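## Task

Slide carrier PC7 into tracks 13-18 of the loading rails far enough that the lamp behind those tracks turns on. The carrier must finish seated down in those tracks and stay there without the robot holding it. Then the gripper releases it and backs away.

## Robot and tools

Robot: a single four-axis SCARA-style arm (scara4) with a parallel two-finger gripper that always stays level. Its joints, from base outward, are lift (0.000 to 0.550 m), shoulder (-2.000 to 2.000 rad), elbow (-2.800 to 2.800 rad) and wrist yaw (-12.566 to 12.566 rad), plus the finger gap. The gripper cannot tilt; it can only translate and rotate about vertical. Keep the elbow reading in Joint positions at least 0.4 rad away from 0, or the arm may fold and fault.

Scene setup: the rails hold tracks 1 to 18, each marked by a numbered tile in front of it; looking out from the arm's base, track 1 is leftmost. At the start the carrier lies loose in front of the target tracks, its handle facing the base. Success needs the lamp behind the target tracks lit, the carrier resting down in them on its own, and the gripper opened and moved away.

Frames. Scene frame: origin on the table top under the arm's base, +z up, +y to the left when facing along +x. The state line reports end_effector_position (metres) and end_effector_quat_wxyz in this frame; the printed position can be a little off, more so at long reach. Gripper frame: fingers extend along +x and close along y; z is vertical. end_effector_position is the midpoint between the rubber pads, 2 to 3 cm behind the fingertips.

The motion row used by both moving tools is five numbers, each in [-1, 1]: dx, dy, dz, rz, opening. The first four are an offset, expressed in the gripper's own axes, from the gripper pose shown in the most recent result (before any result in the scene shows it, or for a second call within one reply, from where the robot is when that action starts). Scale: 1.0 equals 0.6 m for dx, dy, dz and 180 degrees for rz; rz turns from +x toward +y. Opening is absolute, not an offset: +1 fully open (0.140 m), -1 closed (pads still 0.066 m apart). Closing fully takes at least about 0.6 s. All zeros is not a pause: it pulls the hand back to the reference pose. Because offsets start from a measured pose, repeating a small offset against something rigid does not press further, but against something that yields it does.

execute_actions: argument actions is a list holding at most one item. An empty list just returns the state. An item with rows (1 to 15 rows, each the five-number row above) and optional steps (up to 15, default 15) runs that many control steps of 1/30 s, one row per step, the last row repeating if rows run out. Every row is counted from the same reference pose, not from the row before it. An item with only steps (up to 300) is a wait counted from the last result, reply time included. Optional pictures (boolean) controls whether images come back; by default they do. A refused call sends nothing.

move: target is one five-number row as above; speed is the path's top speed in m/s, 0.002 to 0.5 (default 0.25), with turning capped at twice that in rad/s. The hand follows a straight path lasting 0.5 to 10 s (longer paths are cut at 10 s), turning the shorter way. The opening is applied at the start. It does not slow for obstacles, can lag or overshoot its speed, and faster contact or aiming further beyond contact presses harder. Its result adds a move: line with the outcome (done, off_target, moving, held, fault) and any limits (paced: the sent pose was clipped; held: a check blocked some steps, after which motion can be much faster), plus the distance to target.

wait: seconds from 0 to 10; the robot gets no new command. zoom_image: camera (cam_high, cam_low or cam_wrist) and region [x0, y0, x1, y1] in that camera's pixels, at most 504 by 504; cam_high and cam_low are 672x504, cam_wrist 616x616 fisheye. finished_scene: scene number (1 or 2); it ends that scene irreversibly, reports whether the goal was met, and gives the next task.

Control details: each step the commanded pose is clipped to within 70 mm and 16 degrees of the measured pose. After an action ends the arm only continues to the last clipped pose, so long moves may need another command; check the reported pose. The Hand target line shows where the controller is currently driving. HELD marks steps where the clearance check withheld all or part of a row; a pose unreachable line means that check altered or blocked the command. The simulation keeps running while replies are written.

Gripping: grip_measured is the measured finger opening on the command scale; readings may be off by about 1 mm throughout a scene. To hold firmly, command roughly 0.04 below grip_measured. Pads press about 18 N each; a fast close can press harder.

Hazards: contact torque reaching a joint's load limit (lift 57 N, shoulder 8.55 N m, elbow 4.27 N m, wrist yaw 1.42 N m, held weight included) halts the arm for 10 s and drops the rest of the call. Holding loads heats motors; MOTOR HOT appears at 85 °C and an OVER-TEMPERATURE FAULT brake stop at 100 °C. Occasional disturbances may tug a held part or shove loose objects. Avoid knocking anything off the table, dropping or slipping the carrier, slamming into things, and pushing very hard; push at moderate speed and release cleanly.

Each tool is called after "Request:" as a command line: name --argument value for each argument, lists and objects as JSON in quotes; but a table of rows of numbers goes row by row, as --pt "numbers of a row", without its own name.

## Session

Request:
execute_actions --actions '[]'

Request:
zoom_image --camera "cam_wrist" --region '[100, 300, 520, 600]'

Scene clock: 0.00 s of 6000.00 s.
end_effector_position=(+0.5761, +0.4116, +0.4061) grip_measured=+1.00 end_effector_quat_wxyz=(+0.923, +0.000, +0.000, +0.385)
Joint positions: [ 0.401  1.333  1.976 -2.517  0.14 ]
Motor temperatures (°C, as the motors report them): [32 27 26 26]
Hand target: +0.576, +0.412, +0.406; +0.923, +0.000, +0.000, +0.385

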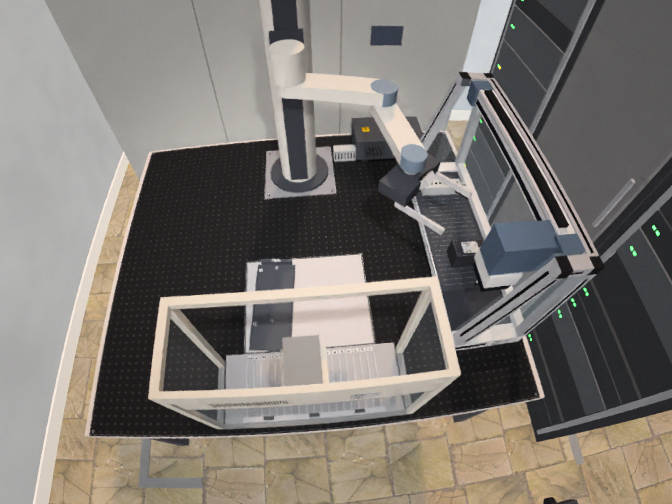

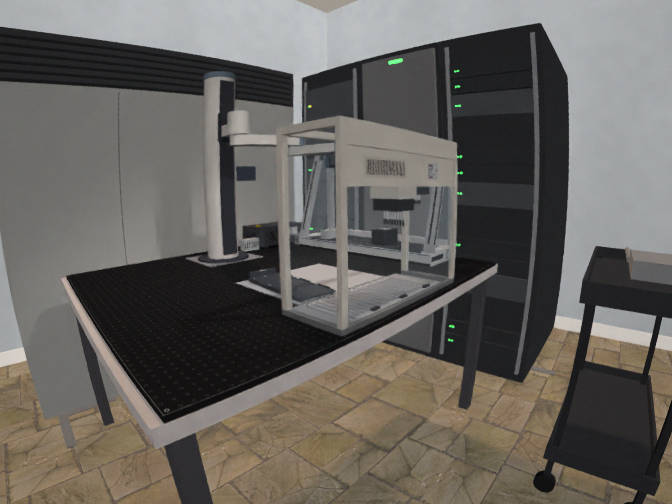

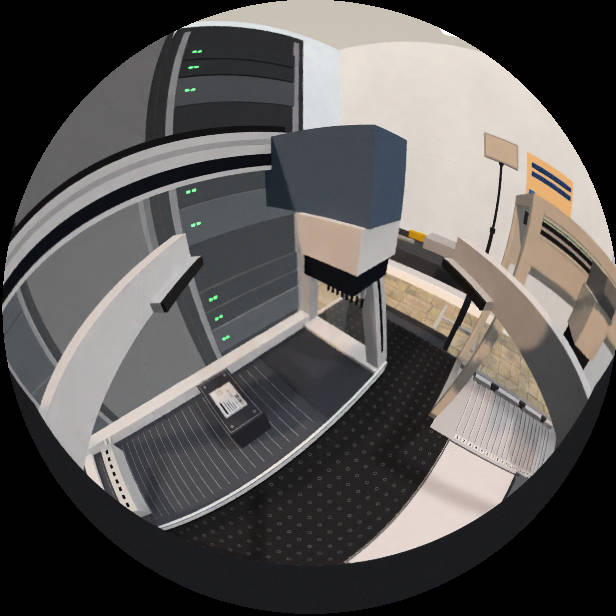

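Region (100, 300, 520, 600) of cam_wrist's 616x616 image, scaled by 1.200, with more detail than that image has; it fills the top 360 rows of this view, and the rest is white.

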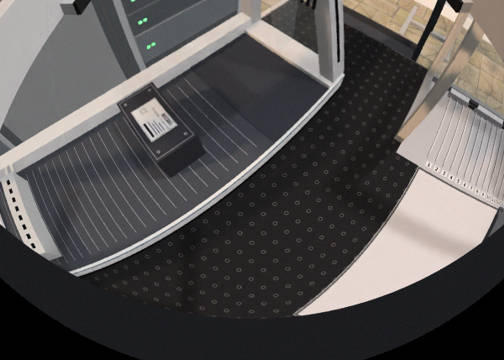

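Request:
move --target '[-0.713, -0.457, -0.41, -0.285, 1]' --speed 0.3

Request:
zoom_image --camera "cam_wrist" --region '[170, 200, 450, 440]'

Scene clock: 4.33 s of 6000.00 s.
end_effector_position=(+0.4705, -0.0856, +0.1600) grip_measured=+1.00 end_effector_quat_wxyz=(+0.999, +0.000, +0.000, -0.052)
Joint positions: [ 0.155  0.594  0.655 -1.353  0.14 ]
Motor temperatures (°C, as the motors report them): [32 27 26 26]
Hand target: +0.470, -0.086, +0.160; +0.999, +0.000, +0.000, -0.052
Off the commanded pose: 0.000 m, 0 deg.
move: done

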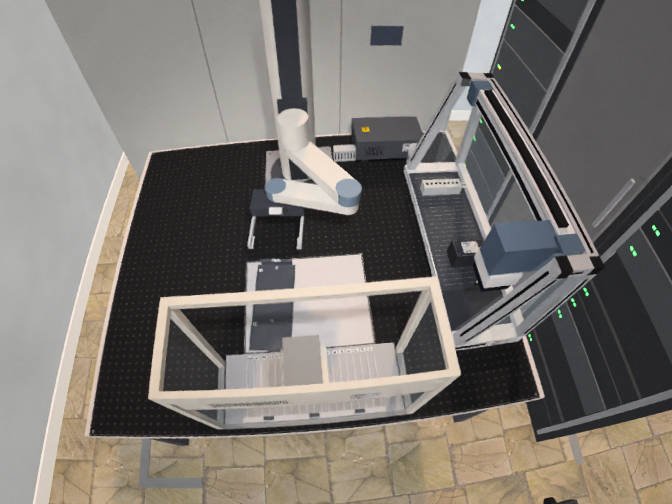

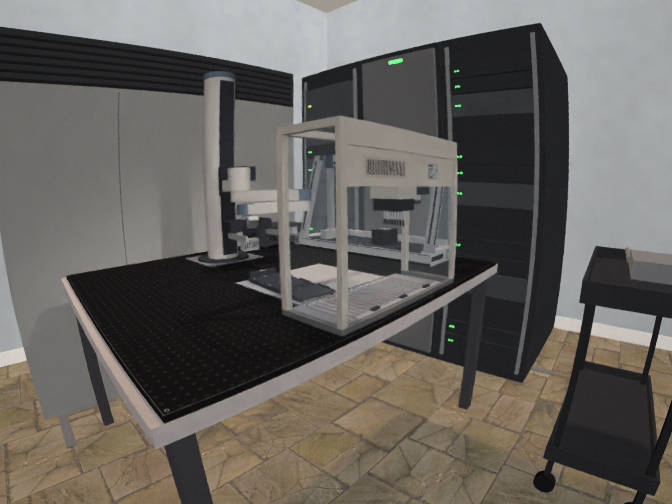

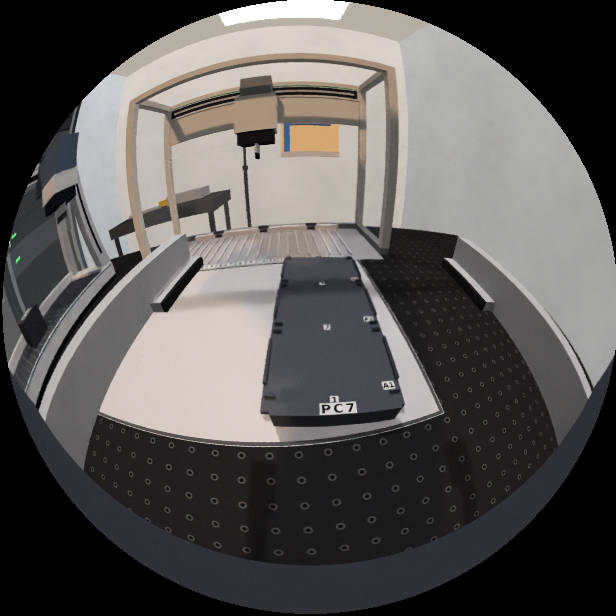

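Region (170, 200, 450, 440) of cam_wrist's 616x616 image, scaled by 1.800, with more detail than that image has; it fills the top 432 rows of this view, and the rest is white.

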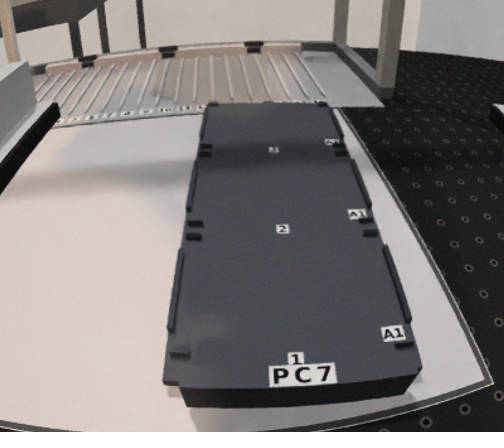

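Request:
move --target '[-0.002, -0.019, -0.211, 0.007, 1]' --speed 0.12

Scene clock: 6.70 s of 6000.00 s.
end_effector_position=(+0.4680, -0.0969, +0.0333) grip_measured=+1.00 end_effector_quat_wxyz=(+0.999, +0.000, +0.000, -0.041)
Joint positions: [ 0.028  0.511  0.672 -1.266  0.14 ]
Motor temperatures (°C, as the motors report them): [32 27 26 26]
Hand target: +0.468, -0.097, +0.033; +0.999, +0.000, +0.000, -0.041
Off the commanded pose: 0.000 m, 0 deg.
move: done

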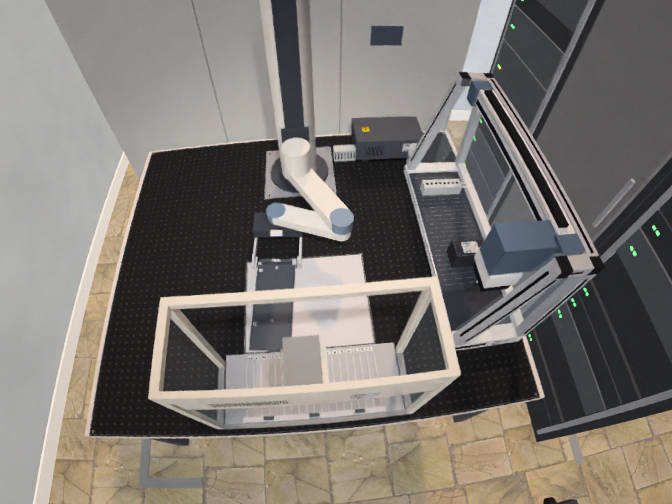

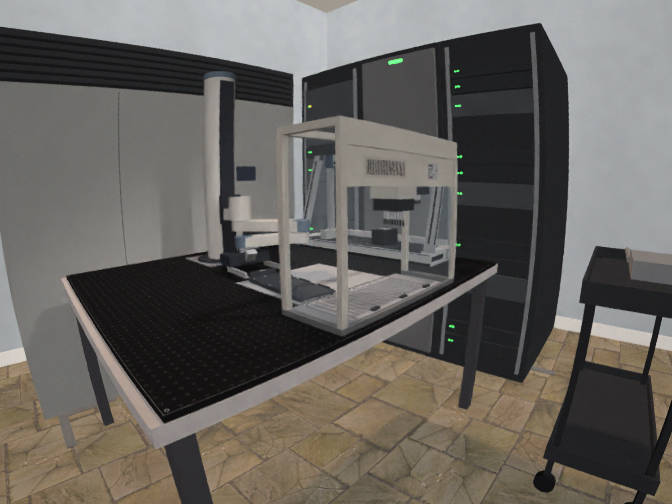

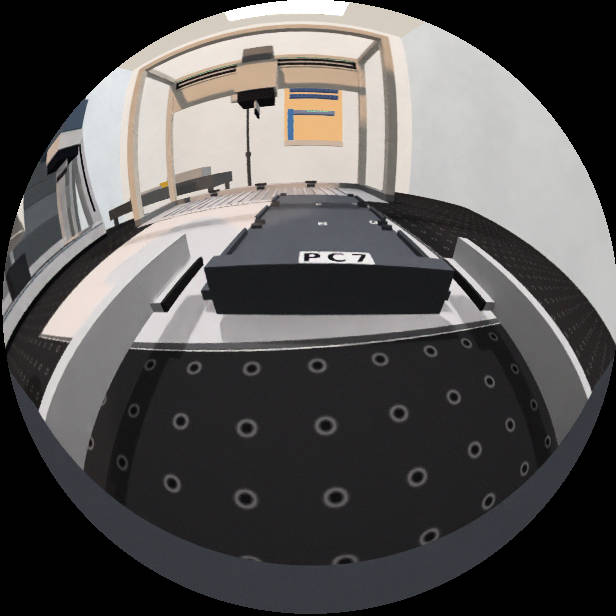

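Request:
move --target '[0, -0.002, 0, 0, 0.13]'

Request:
move --target '[0.005, -0.058, 0, 0.026, 0.13]' --speed 0.03

Request:
zoom_image --camera "cam_high" --region '[215, 320, 305, 425]'

Request:
zoom_image --camera "cam_wrist" --region '[260, 170, 370, 210]'

Scene clock: 8.67 s of 6000.00 s.
end_effector_position=(+0.4679, -0.0980, +0.0333) grip_measured=+0.19 end_effector_quat_wxyz=(+0.999, +0.000, +0.000, -0.041)
Joint positions: [ 0.028  0.504  0.674 -1.261  0.11 ]
Motor temperatures (°C, as the motors report them): [32 27 26 26]
Hand target: +0.468, -0.098, +0.033; +0.999, +0.000, +0.000, -0.041
Off the commanded pose: 0.000 m, 0 deg.
move: done

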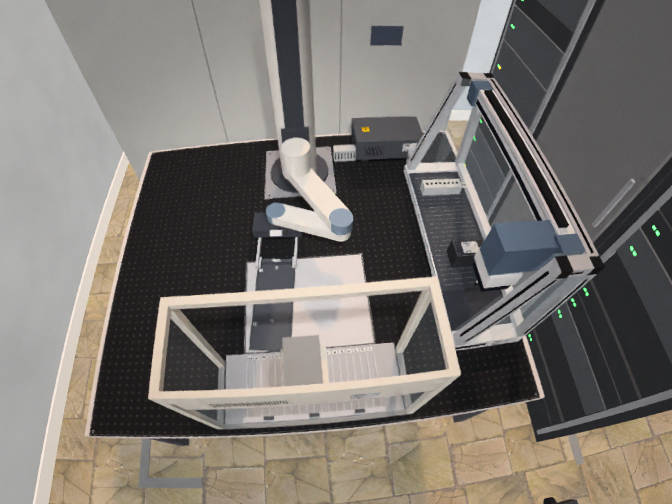

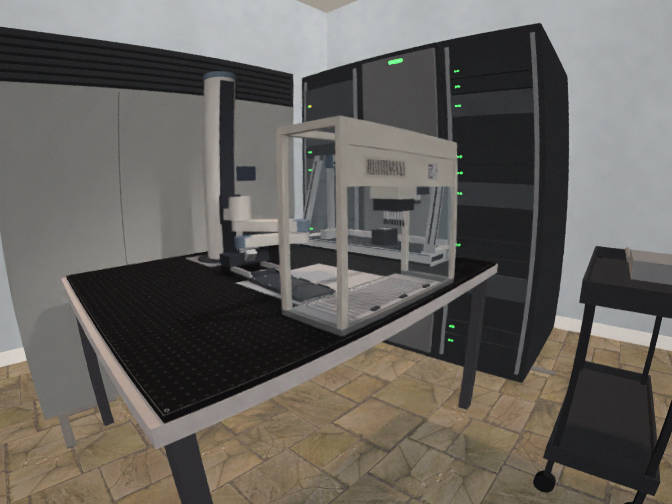

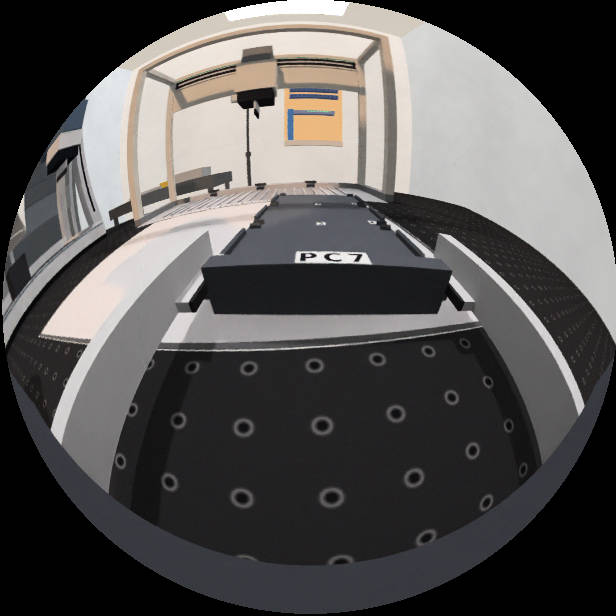

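Scene clock: 10.27 s of 6000.00 s.
end_effector_position=(+0.4682, -0.1322, +0.0333) grip_measured=+0.19 end_effector_quat_wxyz=(+1.000, +0.000, +0.000, +0.002)
Joint positions: [ 0.028  0.28   0.787 -1.062  0.11 ]
Motor temperatures (°C, as the motors report them): [32 27 26 26]
Hand target: +0.468, -0.133, +0.033; +1.000, +0.000, +0.000, -0.000
Off the commanded pose: 0.001 m, 0 deg.
move: done

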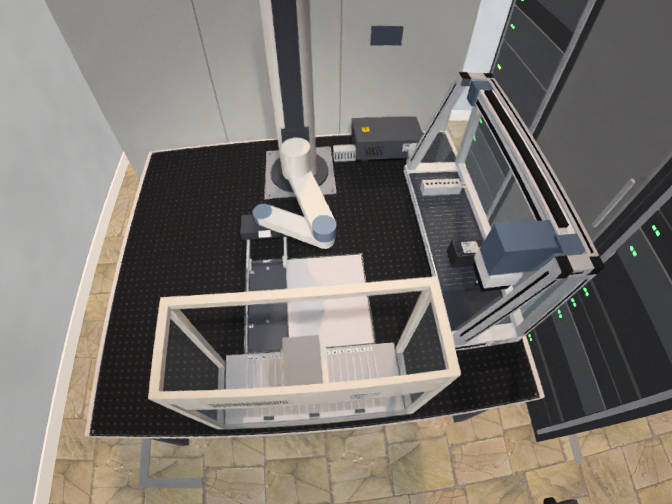

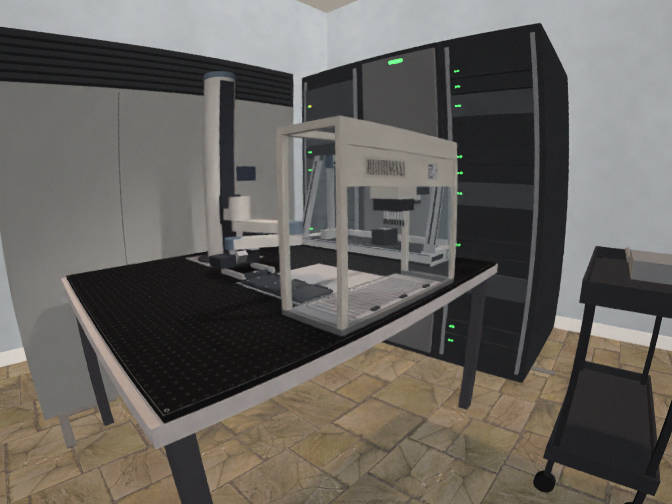

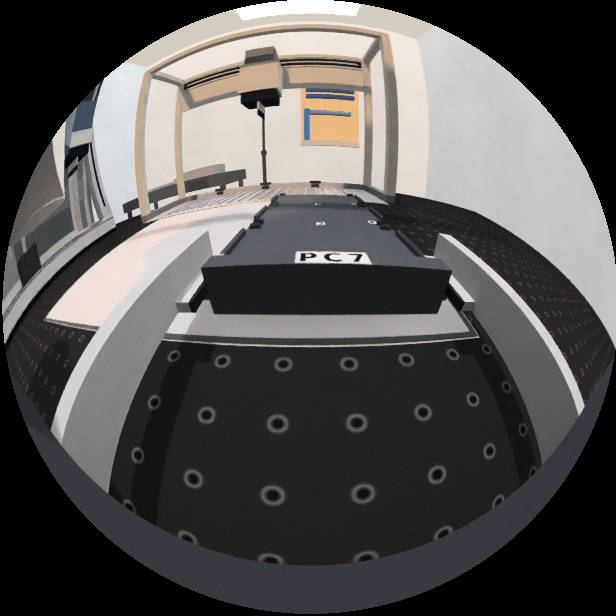

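Region (215, 320, 305, 425) of cam_high's 672x504 image, scaled by 4.800, with more detail than that image has; it fills the left 432 columns of this view, and the rest is white.

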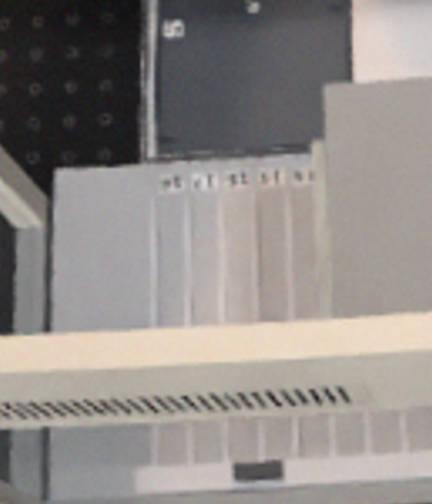

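Region (260, 170, 370, 210) of cam_wrist's 616x616 image, scaled by 4.582, with more detail than that image has; it fills the top 183 rows of this view, and the rest is white.

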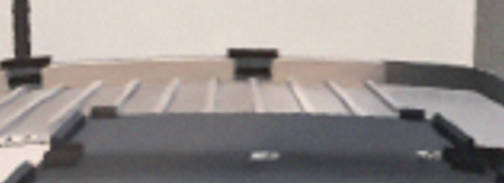

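Request:
move --target '[0.05, -0.001, 0, -0.001, 0.13]' --speed 0.03

Request:
zoom_image --camera "cam_high" --region '[215, 320, 305, 425]'

Request:
zoom_image --camera "cam_wrist" --region '[260, 170, 370, 210]'

Scene clock: 12.53 s of 6000.00 s.
end_effector_position=(+0.4981, -0.1328, +0.0333) grip_measured=+0.19 end_effector_quat_wxyz=(+1.000, +0.000, +0.000, +0.000)
Joint positions: [ 0.028  0.339  0.888 -1.226  0.11 ]
Motor temperatures (°C, as the motors report them): [32 27 26 26]
Hand target: +0.498, -0.133, +0.033; +1.000, +0.000, +0.000, +0.001
Off the commanded pose: 0.000 m, 0 deg.
move: done

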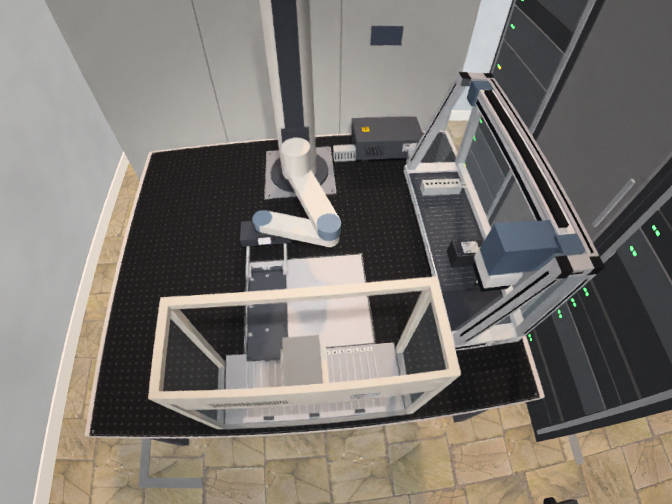

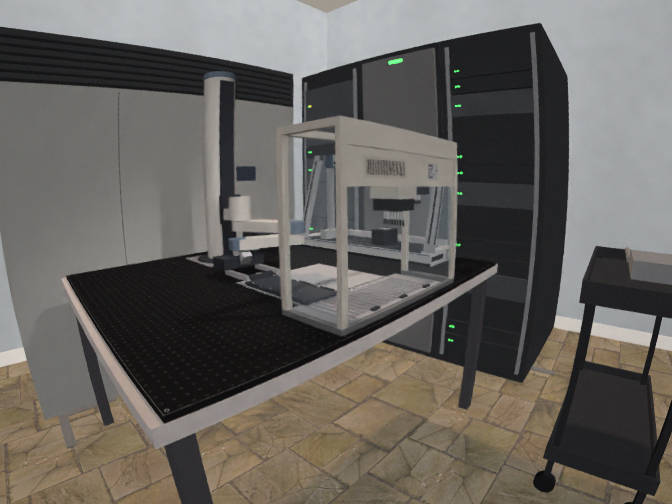

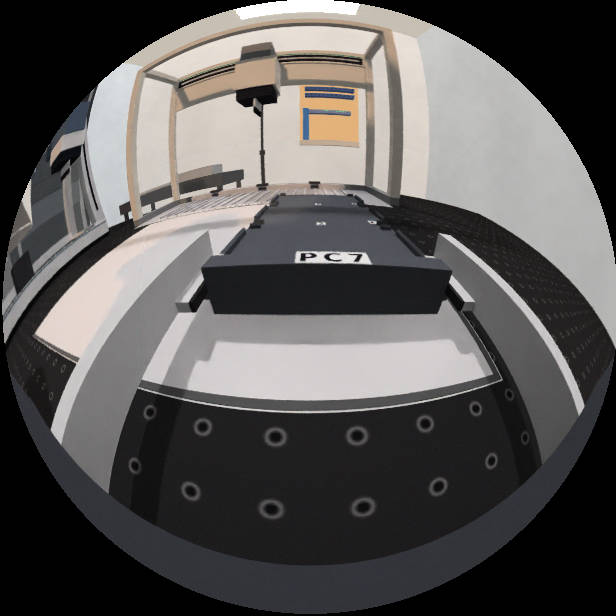

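Region (215, 320, 305, 425) of cam_high's 672x504 image, scaled by 4.800, with more detail than that image has; it fills the left 432 columns of this view, and the rest is white.

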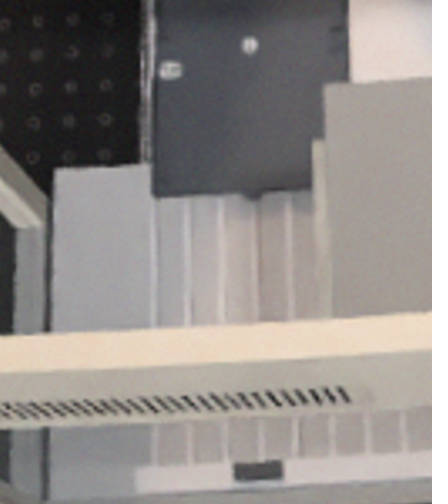

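Region (260, 170, 370, 210) of cam_wrist's 616x616 image, scaled by 4.582, with more detail than that image has; it fills the top 183 rows of this view, and the rest is white.

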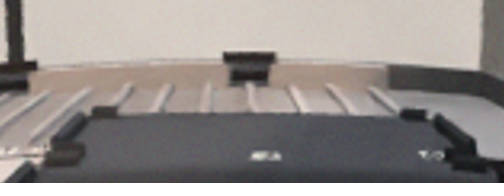

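Request:
move --target '[0.0, 0, 0, 0.0028, 0.13]' --speed 0.01

Request:
move --target '[0.012, 0, 0, 0.001, 0.13]' --speed 0.01

Request:
zoom_image --camera "cam_high" --region '[215, 320, 305, 425]'

Request:
zoom_image --camera "cam_wrist" --region '[260, 170, 370, 210]'

Scene clock: 14.37 s of 6000.00 s.
end_effector_position=(+0.4979, -0.1333, +0.0333) grip_measured=+0.19 end_effector_quat_wxyz=(+1.000, +0.000, +0.000, +0.003)
Joint positions: [ 0.028  0.333  0.89  -1.218  0.11 ]
Motor temperatures (°C, as the motors report them): [32 27 26 26]
Hand target: +0.498, -0.133, +0.033; +1.000, +0.000, +0.000, +0.005
Off the commanded pose: 0.001 m, 0 deg.
move: done

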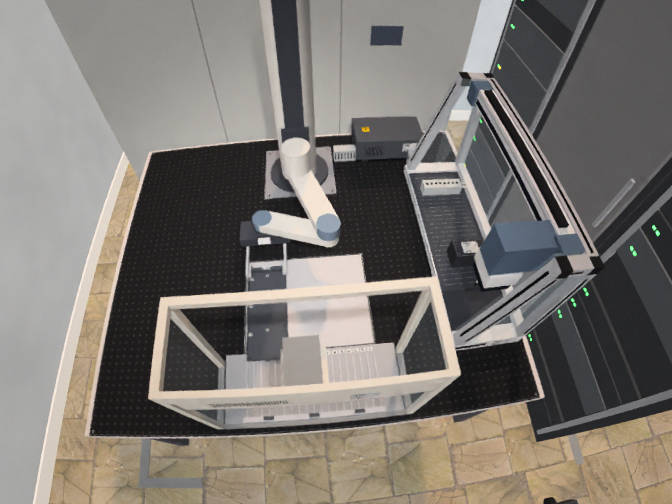

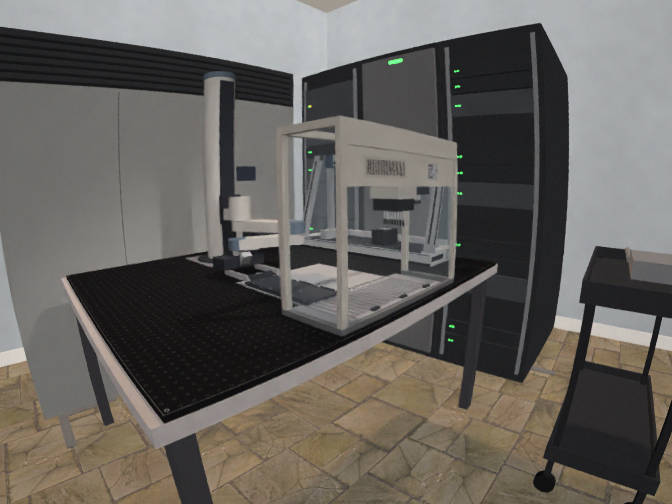

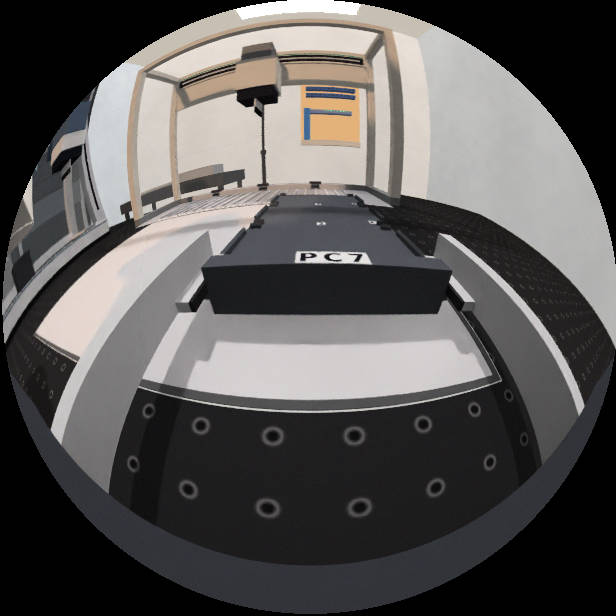

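Scene clock: 15.30 s of 6000.00 s.
end_effector_position=(+0.5049, -0.1335, +0.0333) grip_measured=+0.19 end_effector_quat_wxyz=(+1.000, +0.000, +0.000, +0.004)
Joint positions: [ 0.028  0.342  0.916 -1.251  0.11 ]
Motor temperatures (°C, as the motors report them): [32 27 26 26]
Hand target: +0.505, -0.133, +0.033; +1.000, +0.000, +0.000, +0.004
Off the commanded pose: 0.000 m, 0 deg.
move: done

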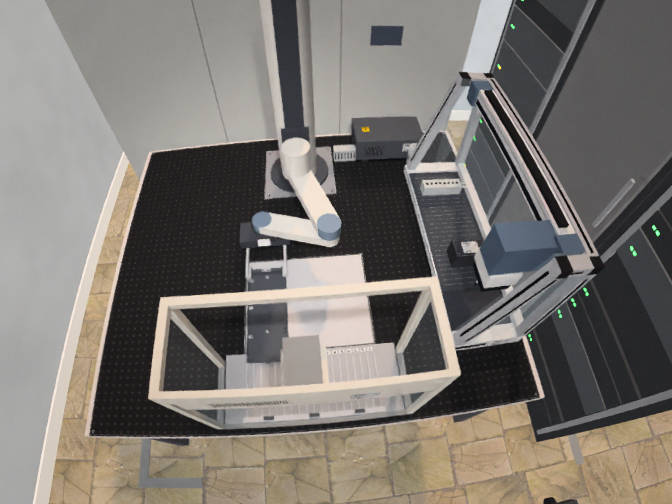

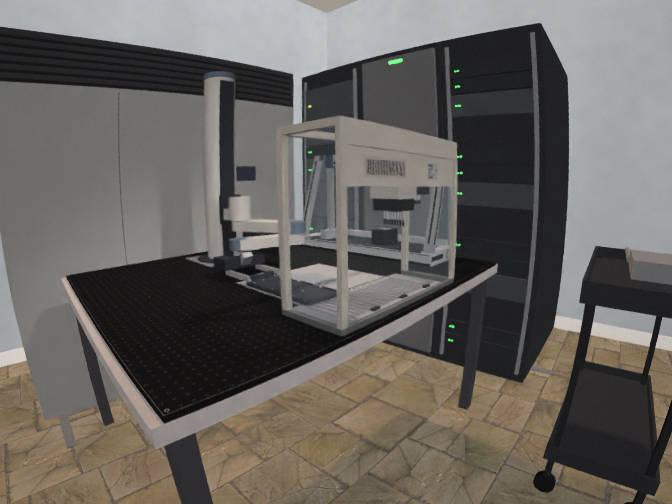

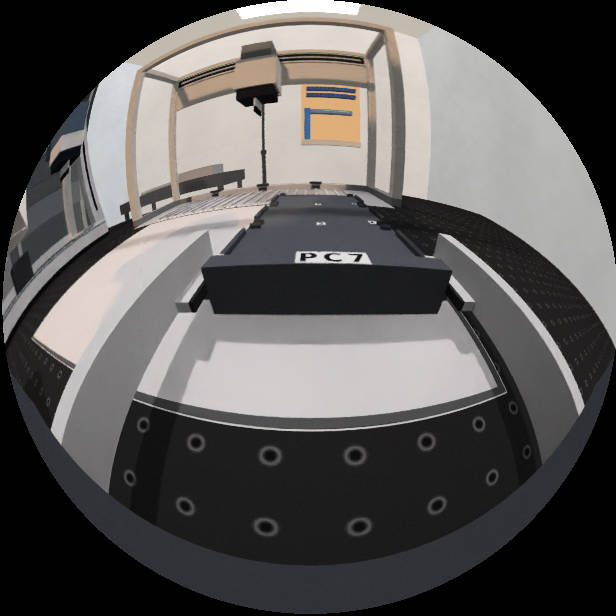

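Region (215, 320, 305, 425) of cam_high's 672x504 image, scaled by 4.800, with more detail than that image has; it fills the left 432 columns of this view, and the rest is white.

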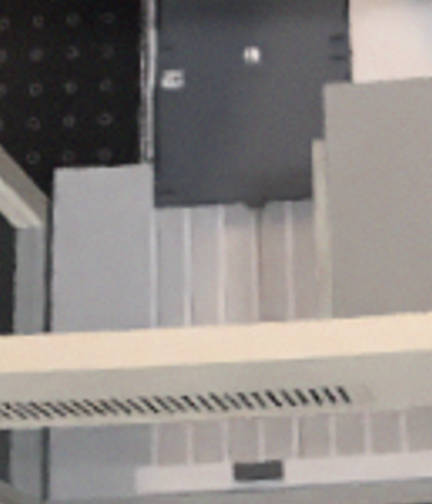

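Region (260, 170, 370, 210) of cam_wrist's 616x616 image, scaled by 4.582, with more detail than that image has; it fills the top 183 rows of this view, and the rest is white.

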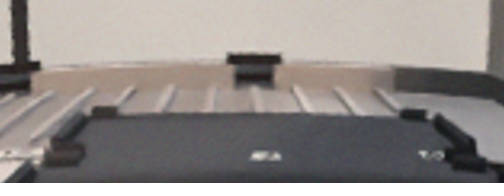

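Request:
move --target '[0.1, 0.0008, 0, -0.001, 0.13]' --speed 0.03

Request:
zoom_image --camera "cam_wrist" --region '[260, 170, 370, 210]'

Scene clock: 18.23 s of 6000.00 s.
end_effector_position=(+0.5647, -0.1329, +0.0333) grip_measured=+0.19 end_effector_quat_wxyz=(+1.000, +0.000, +0.000, +0.001)
Joint positions: [ 0.028  0.391  1.142 -1.53   0.11 ]
Motor temperatures (°C, as the motors report them): [32 27 26 26]
Hand target: +0.565, -0.133, +0.033; +1.000, +0.000, +0.000, +0.002
Off the commanded pose: 0.000 m, 0 deg.
move: done

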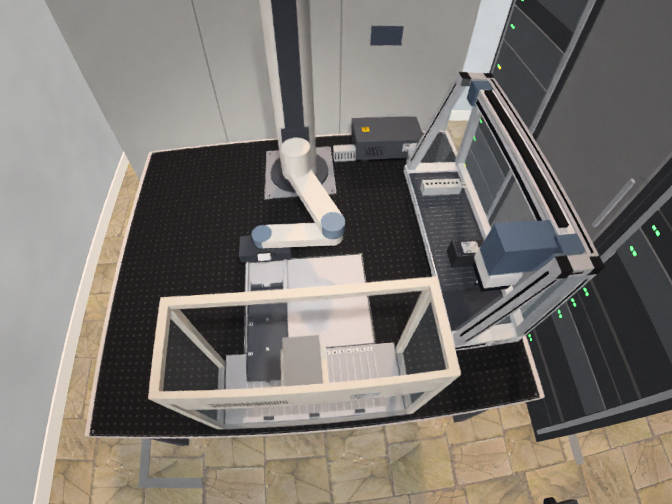

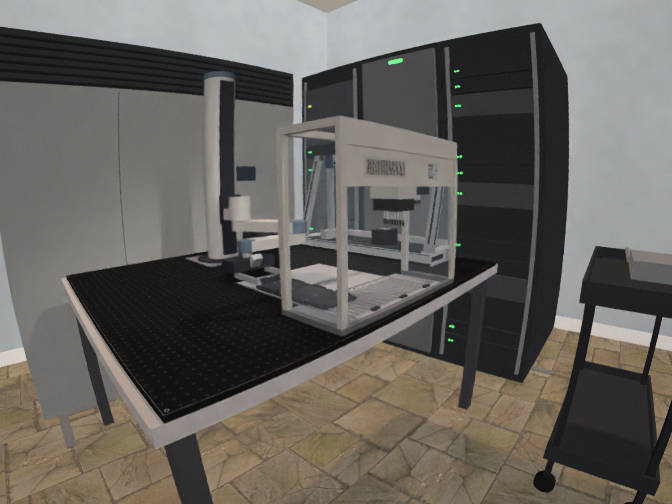

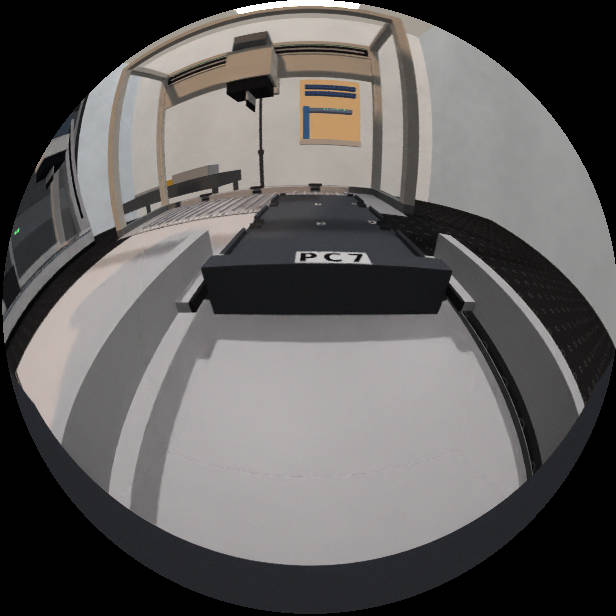

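Region (260, 170, 370, 210) of cam_wrist's 616x616 image, scaled by 4.582, with more detail than that image has; it fills the top 183 rows of this view, and the rest is white.

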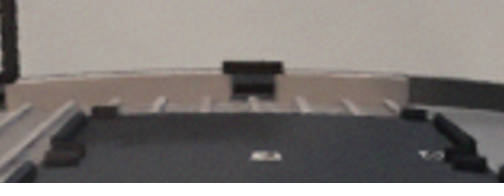

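Request:
move --target '[0.178, 0, 0, 0.0003, 0.13]' --speed 0.035

Request:
zoom_image --camera "cam_high" --region '[215, 350, 305, 430]'

Scene clock: 21.93 s of 6000.00 s.
end_effector_position=(+0.6706, -0.1338, +0.0333) grip_measured=+0.19 end_effector_quat_wxyz=(+1.000, +0.000, +0.000, +0.000)
Joint positions: [ 0.028  0.322  1.633 -1.954  0.11 ]
Motor temperatures (°C, as the motors report them): [32 27 27 26]
Hand target: +0.671, -0.133, +0.033; +1.000, +0.000, +0.000, +0.002
Off the commanded pose: 0.001 m, 0 deg.
move: done

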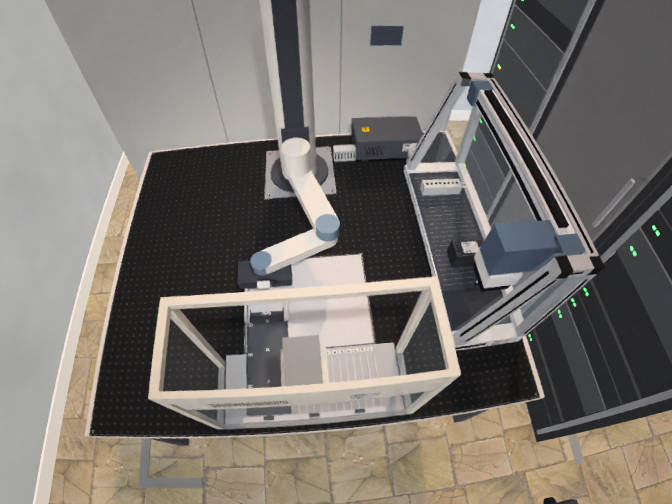

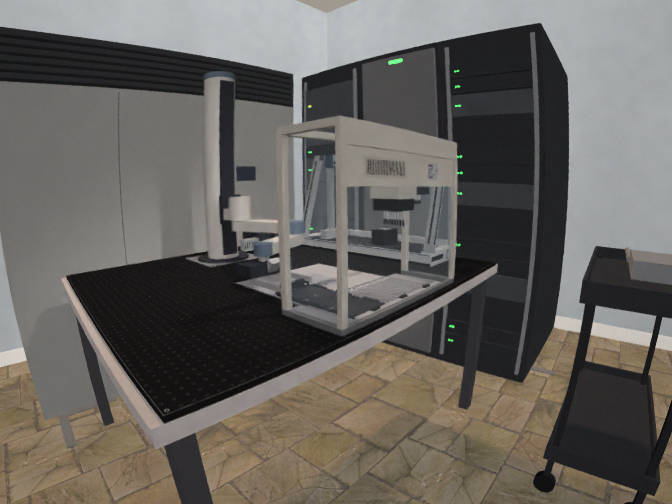

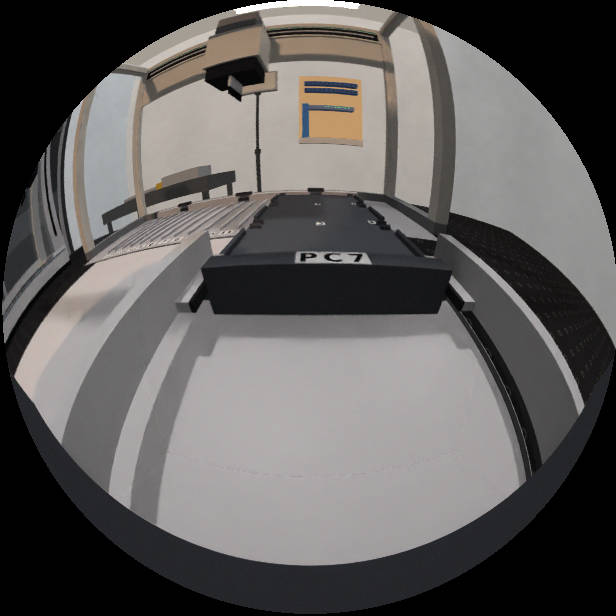

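Region (215, 350, 305, 430) of cam_high's 672x504 image, scaled by 5.600, with more detail than that image has.

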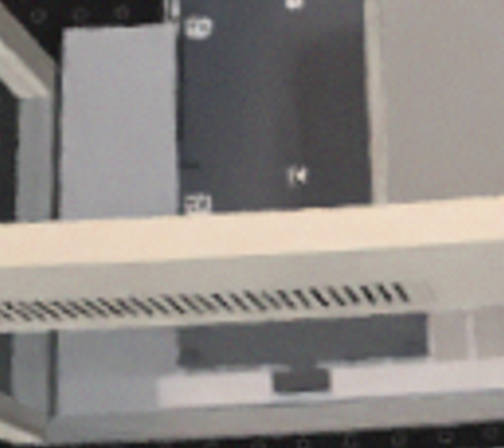

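Small steps, following the drift.

Request:
move --target '[0.006, -0.0005, 0, -0.0005, 0.13]' --speed 0.008

Scene clock: 23.13 s of 6000.00 s.
end_effector_position=(+0.6739, -0.1339, +0.0333) grip_measured=+0.19 end_effector_quat_wxyz=(+1.000, +0.000, +0.000, +0.001)
Joint positions: [ 0.028  0.317  1.651 -1.966  0.11 ]
Motor temperatures (°C, as the motors report them): [32 27 27 26]
Hand target: +0.674, -0.134, +0.033; +1.000, +0.000, +0.000, -0.000
Off the commanded pose: 0.000 m, 0 deg.
move: done

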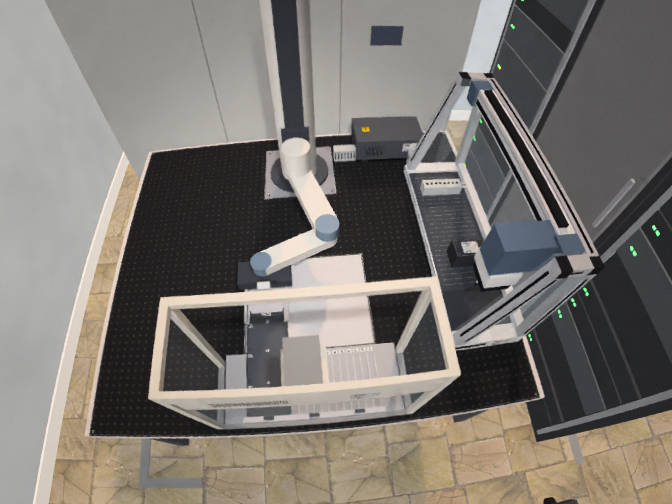

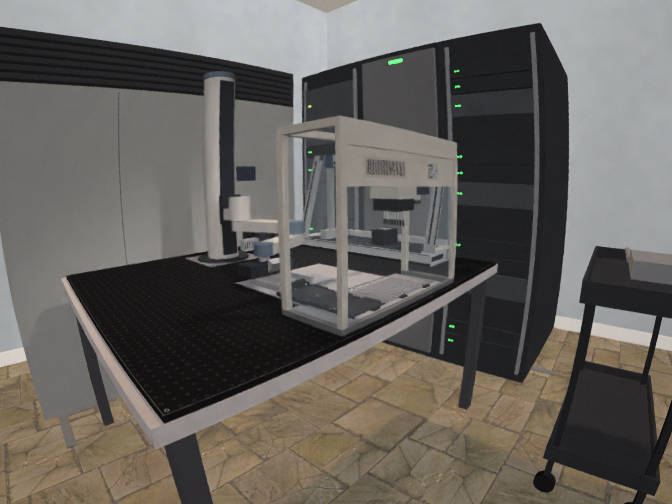

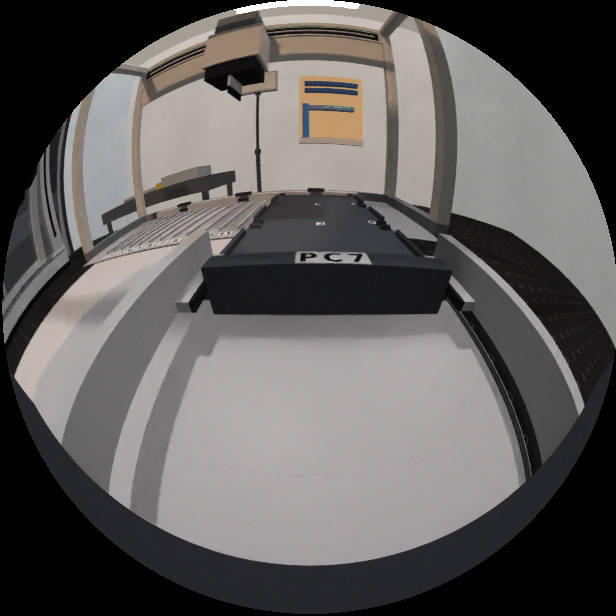

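Request:
move --target '[0.005, 0, 0, 0, 0.13]' --speed 0.008

Scene clock: 24.10 s of 6000.00 s.
end_effector_position=(+0.6764, -0.1340, +0.0333) grip_measured=+0.19 end_effector_quat_wxyz=(+1.000, +0.000, +0.000, +0.001)
Joint positions: [ 0.028  0.312  1.666 -1.975  0.11 ]
Motor temperatures (°C, as the motors report them): [32 27 27 26]
Hand target: +0.677, -0.134, +0.033; +1.000, +0.000, +0.000, +0.001
Off the commanded pose: 0.000 m, 0 deg.
move: done

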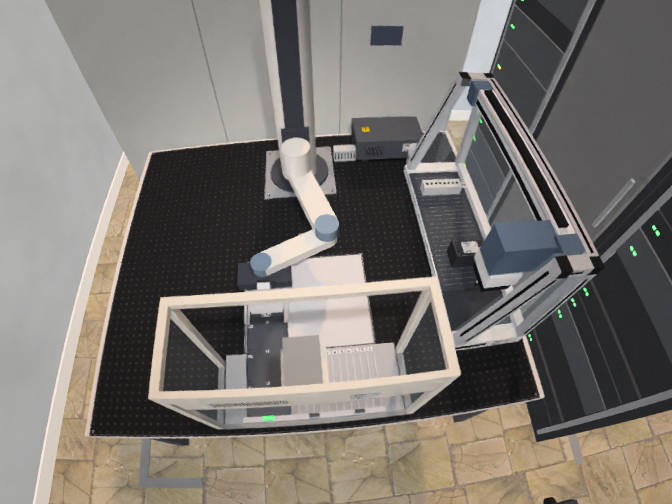

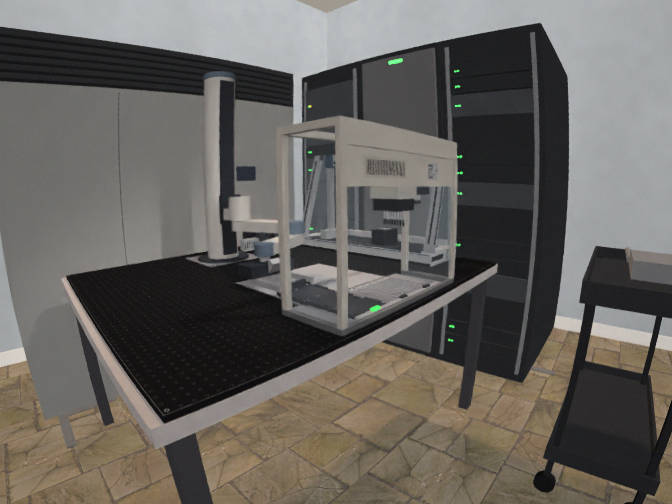

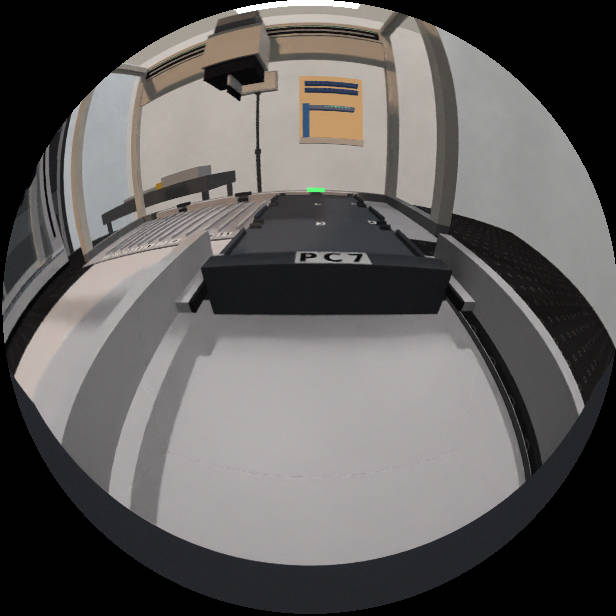

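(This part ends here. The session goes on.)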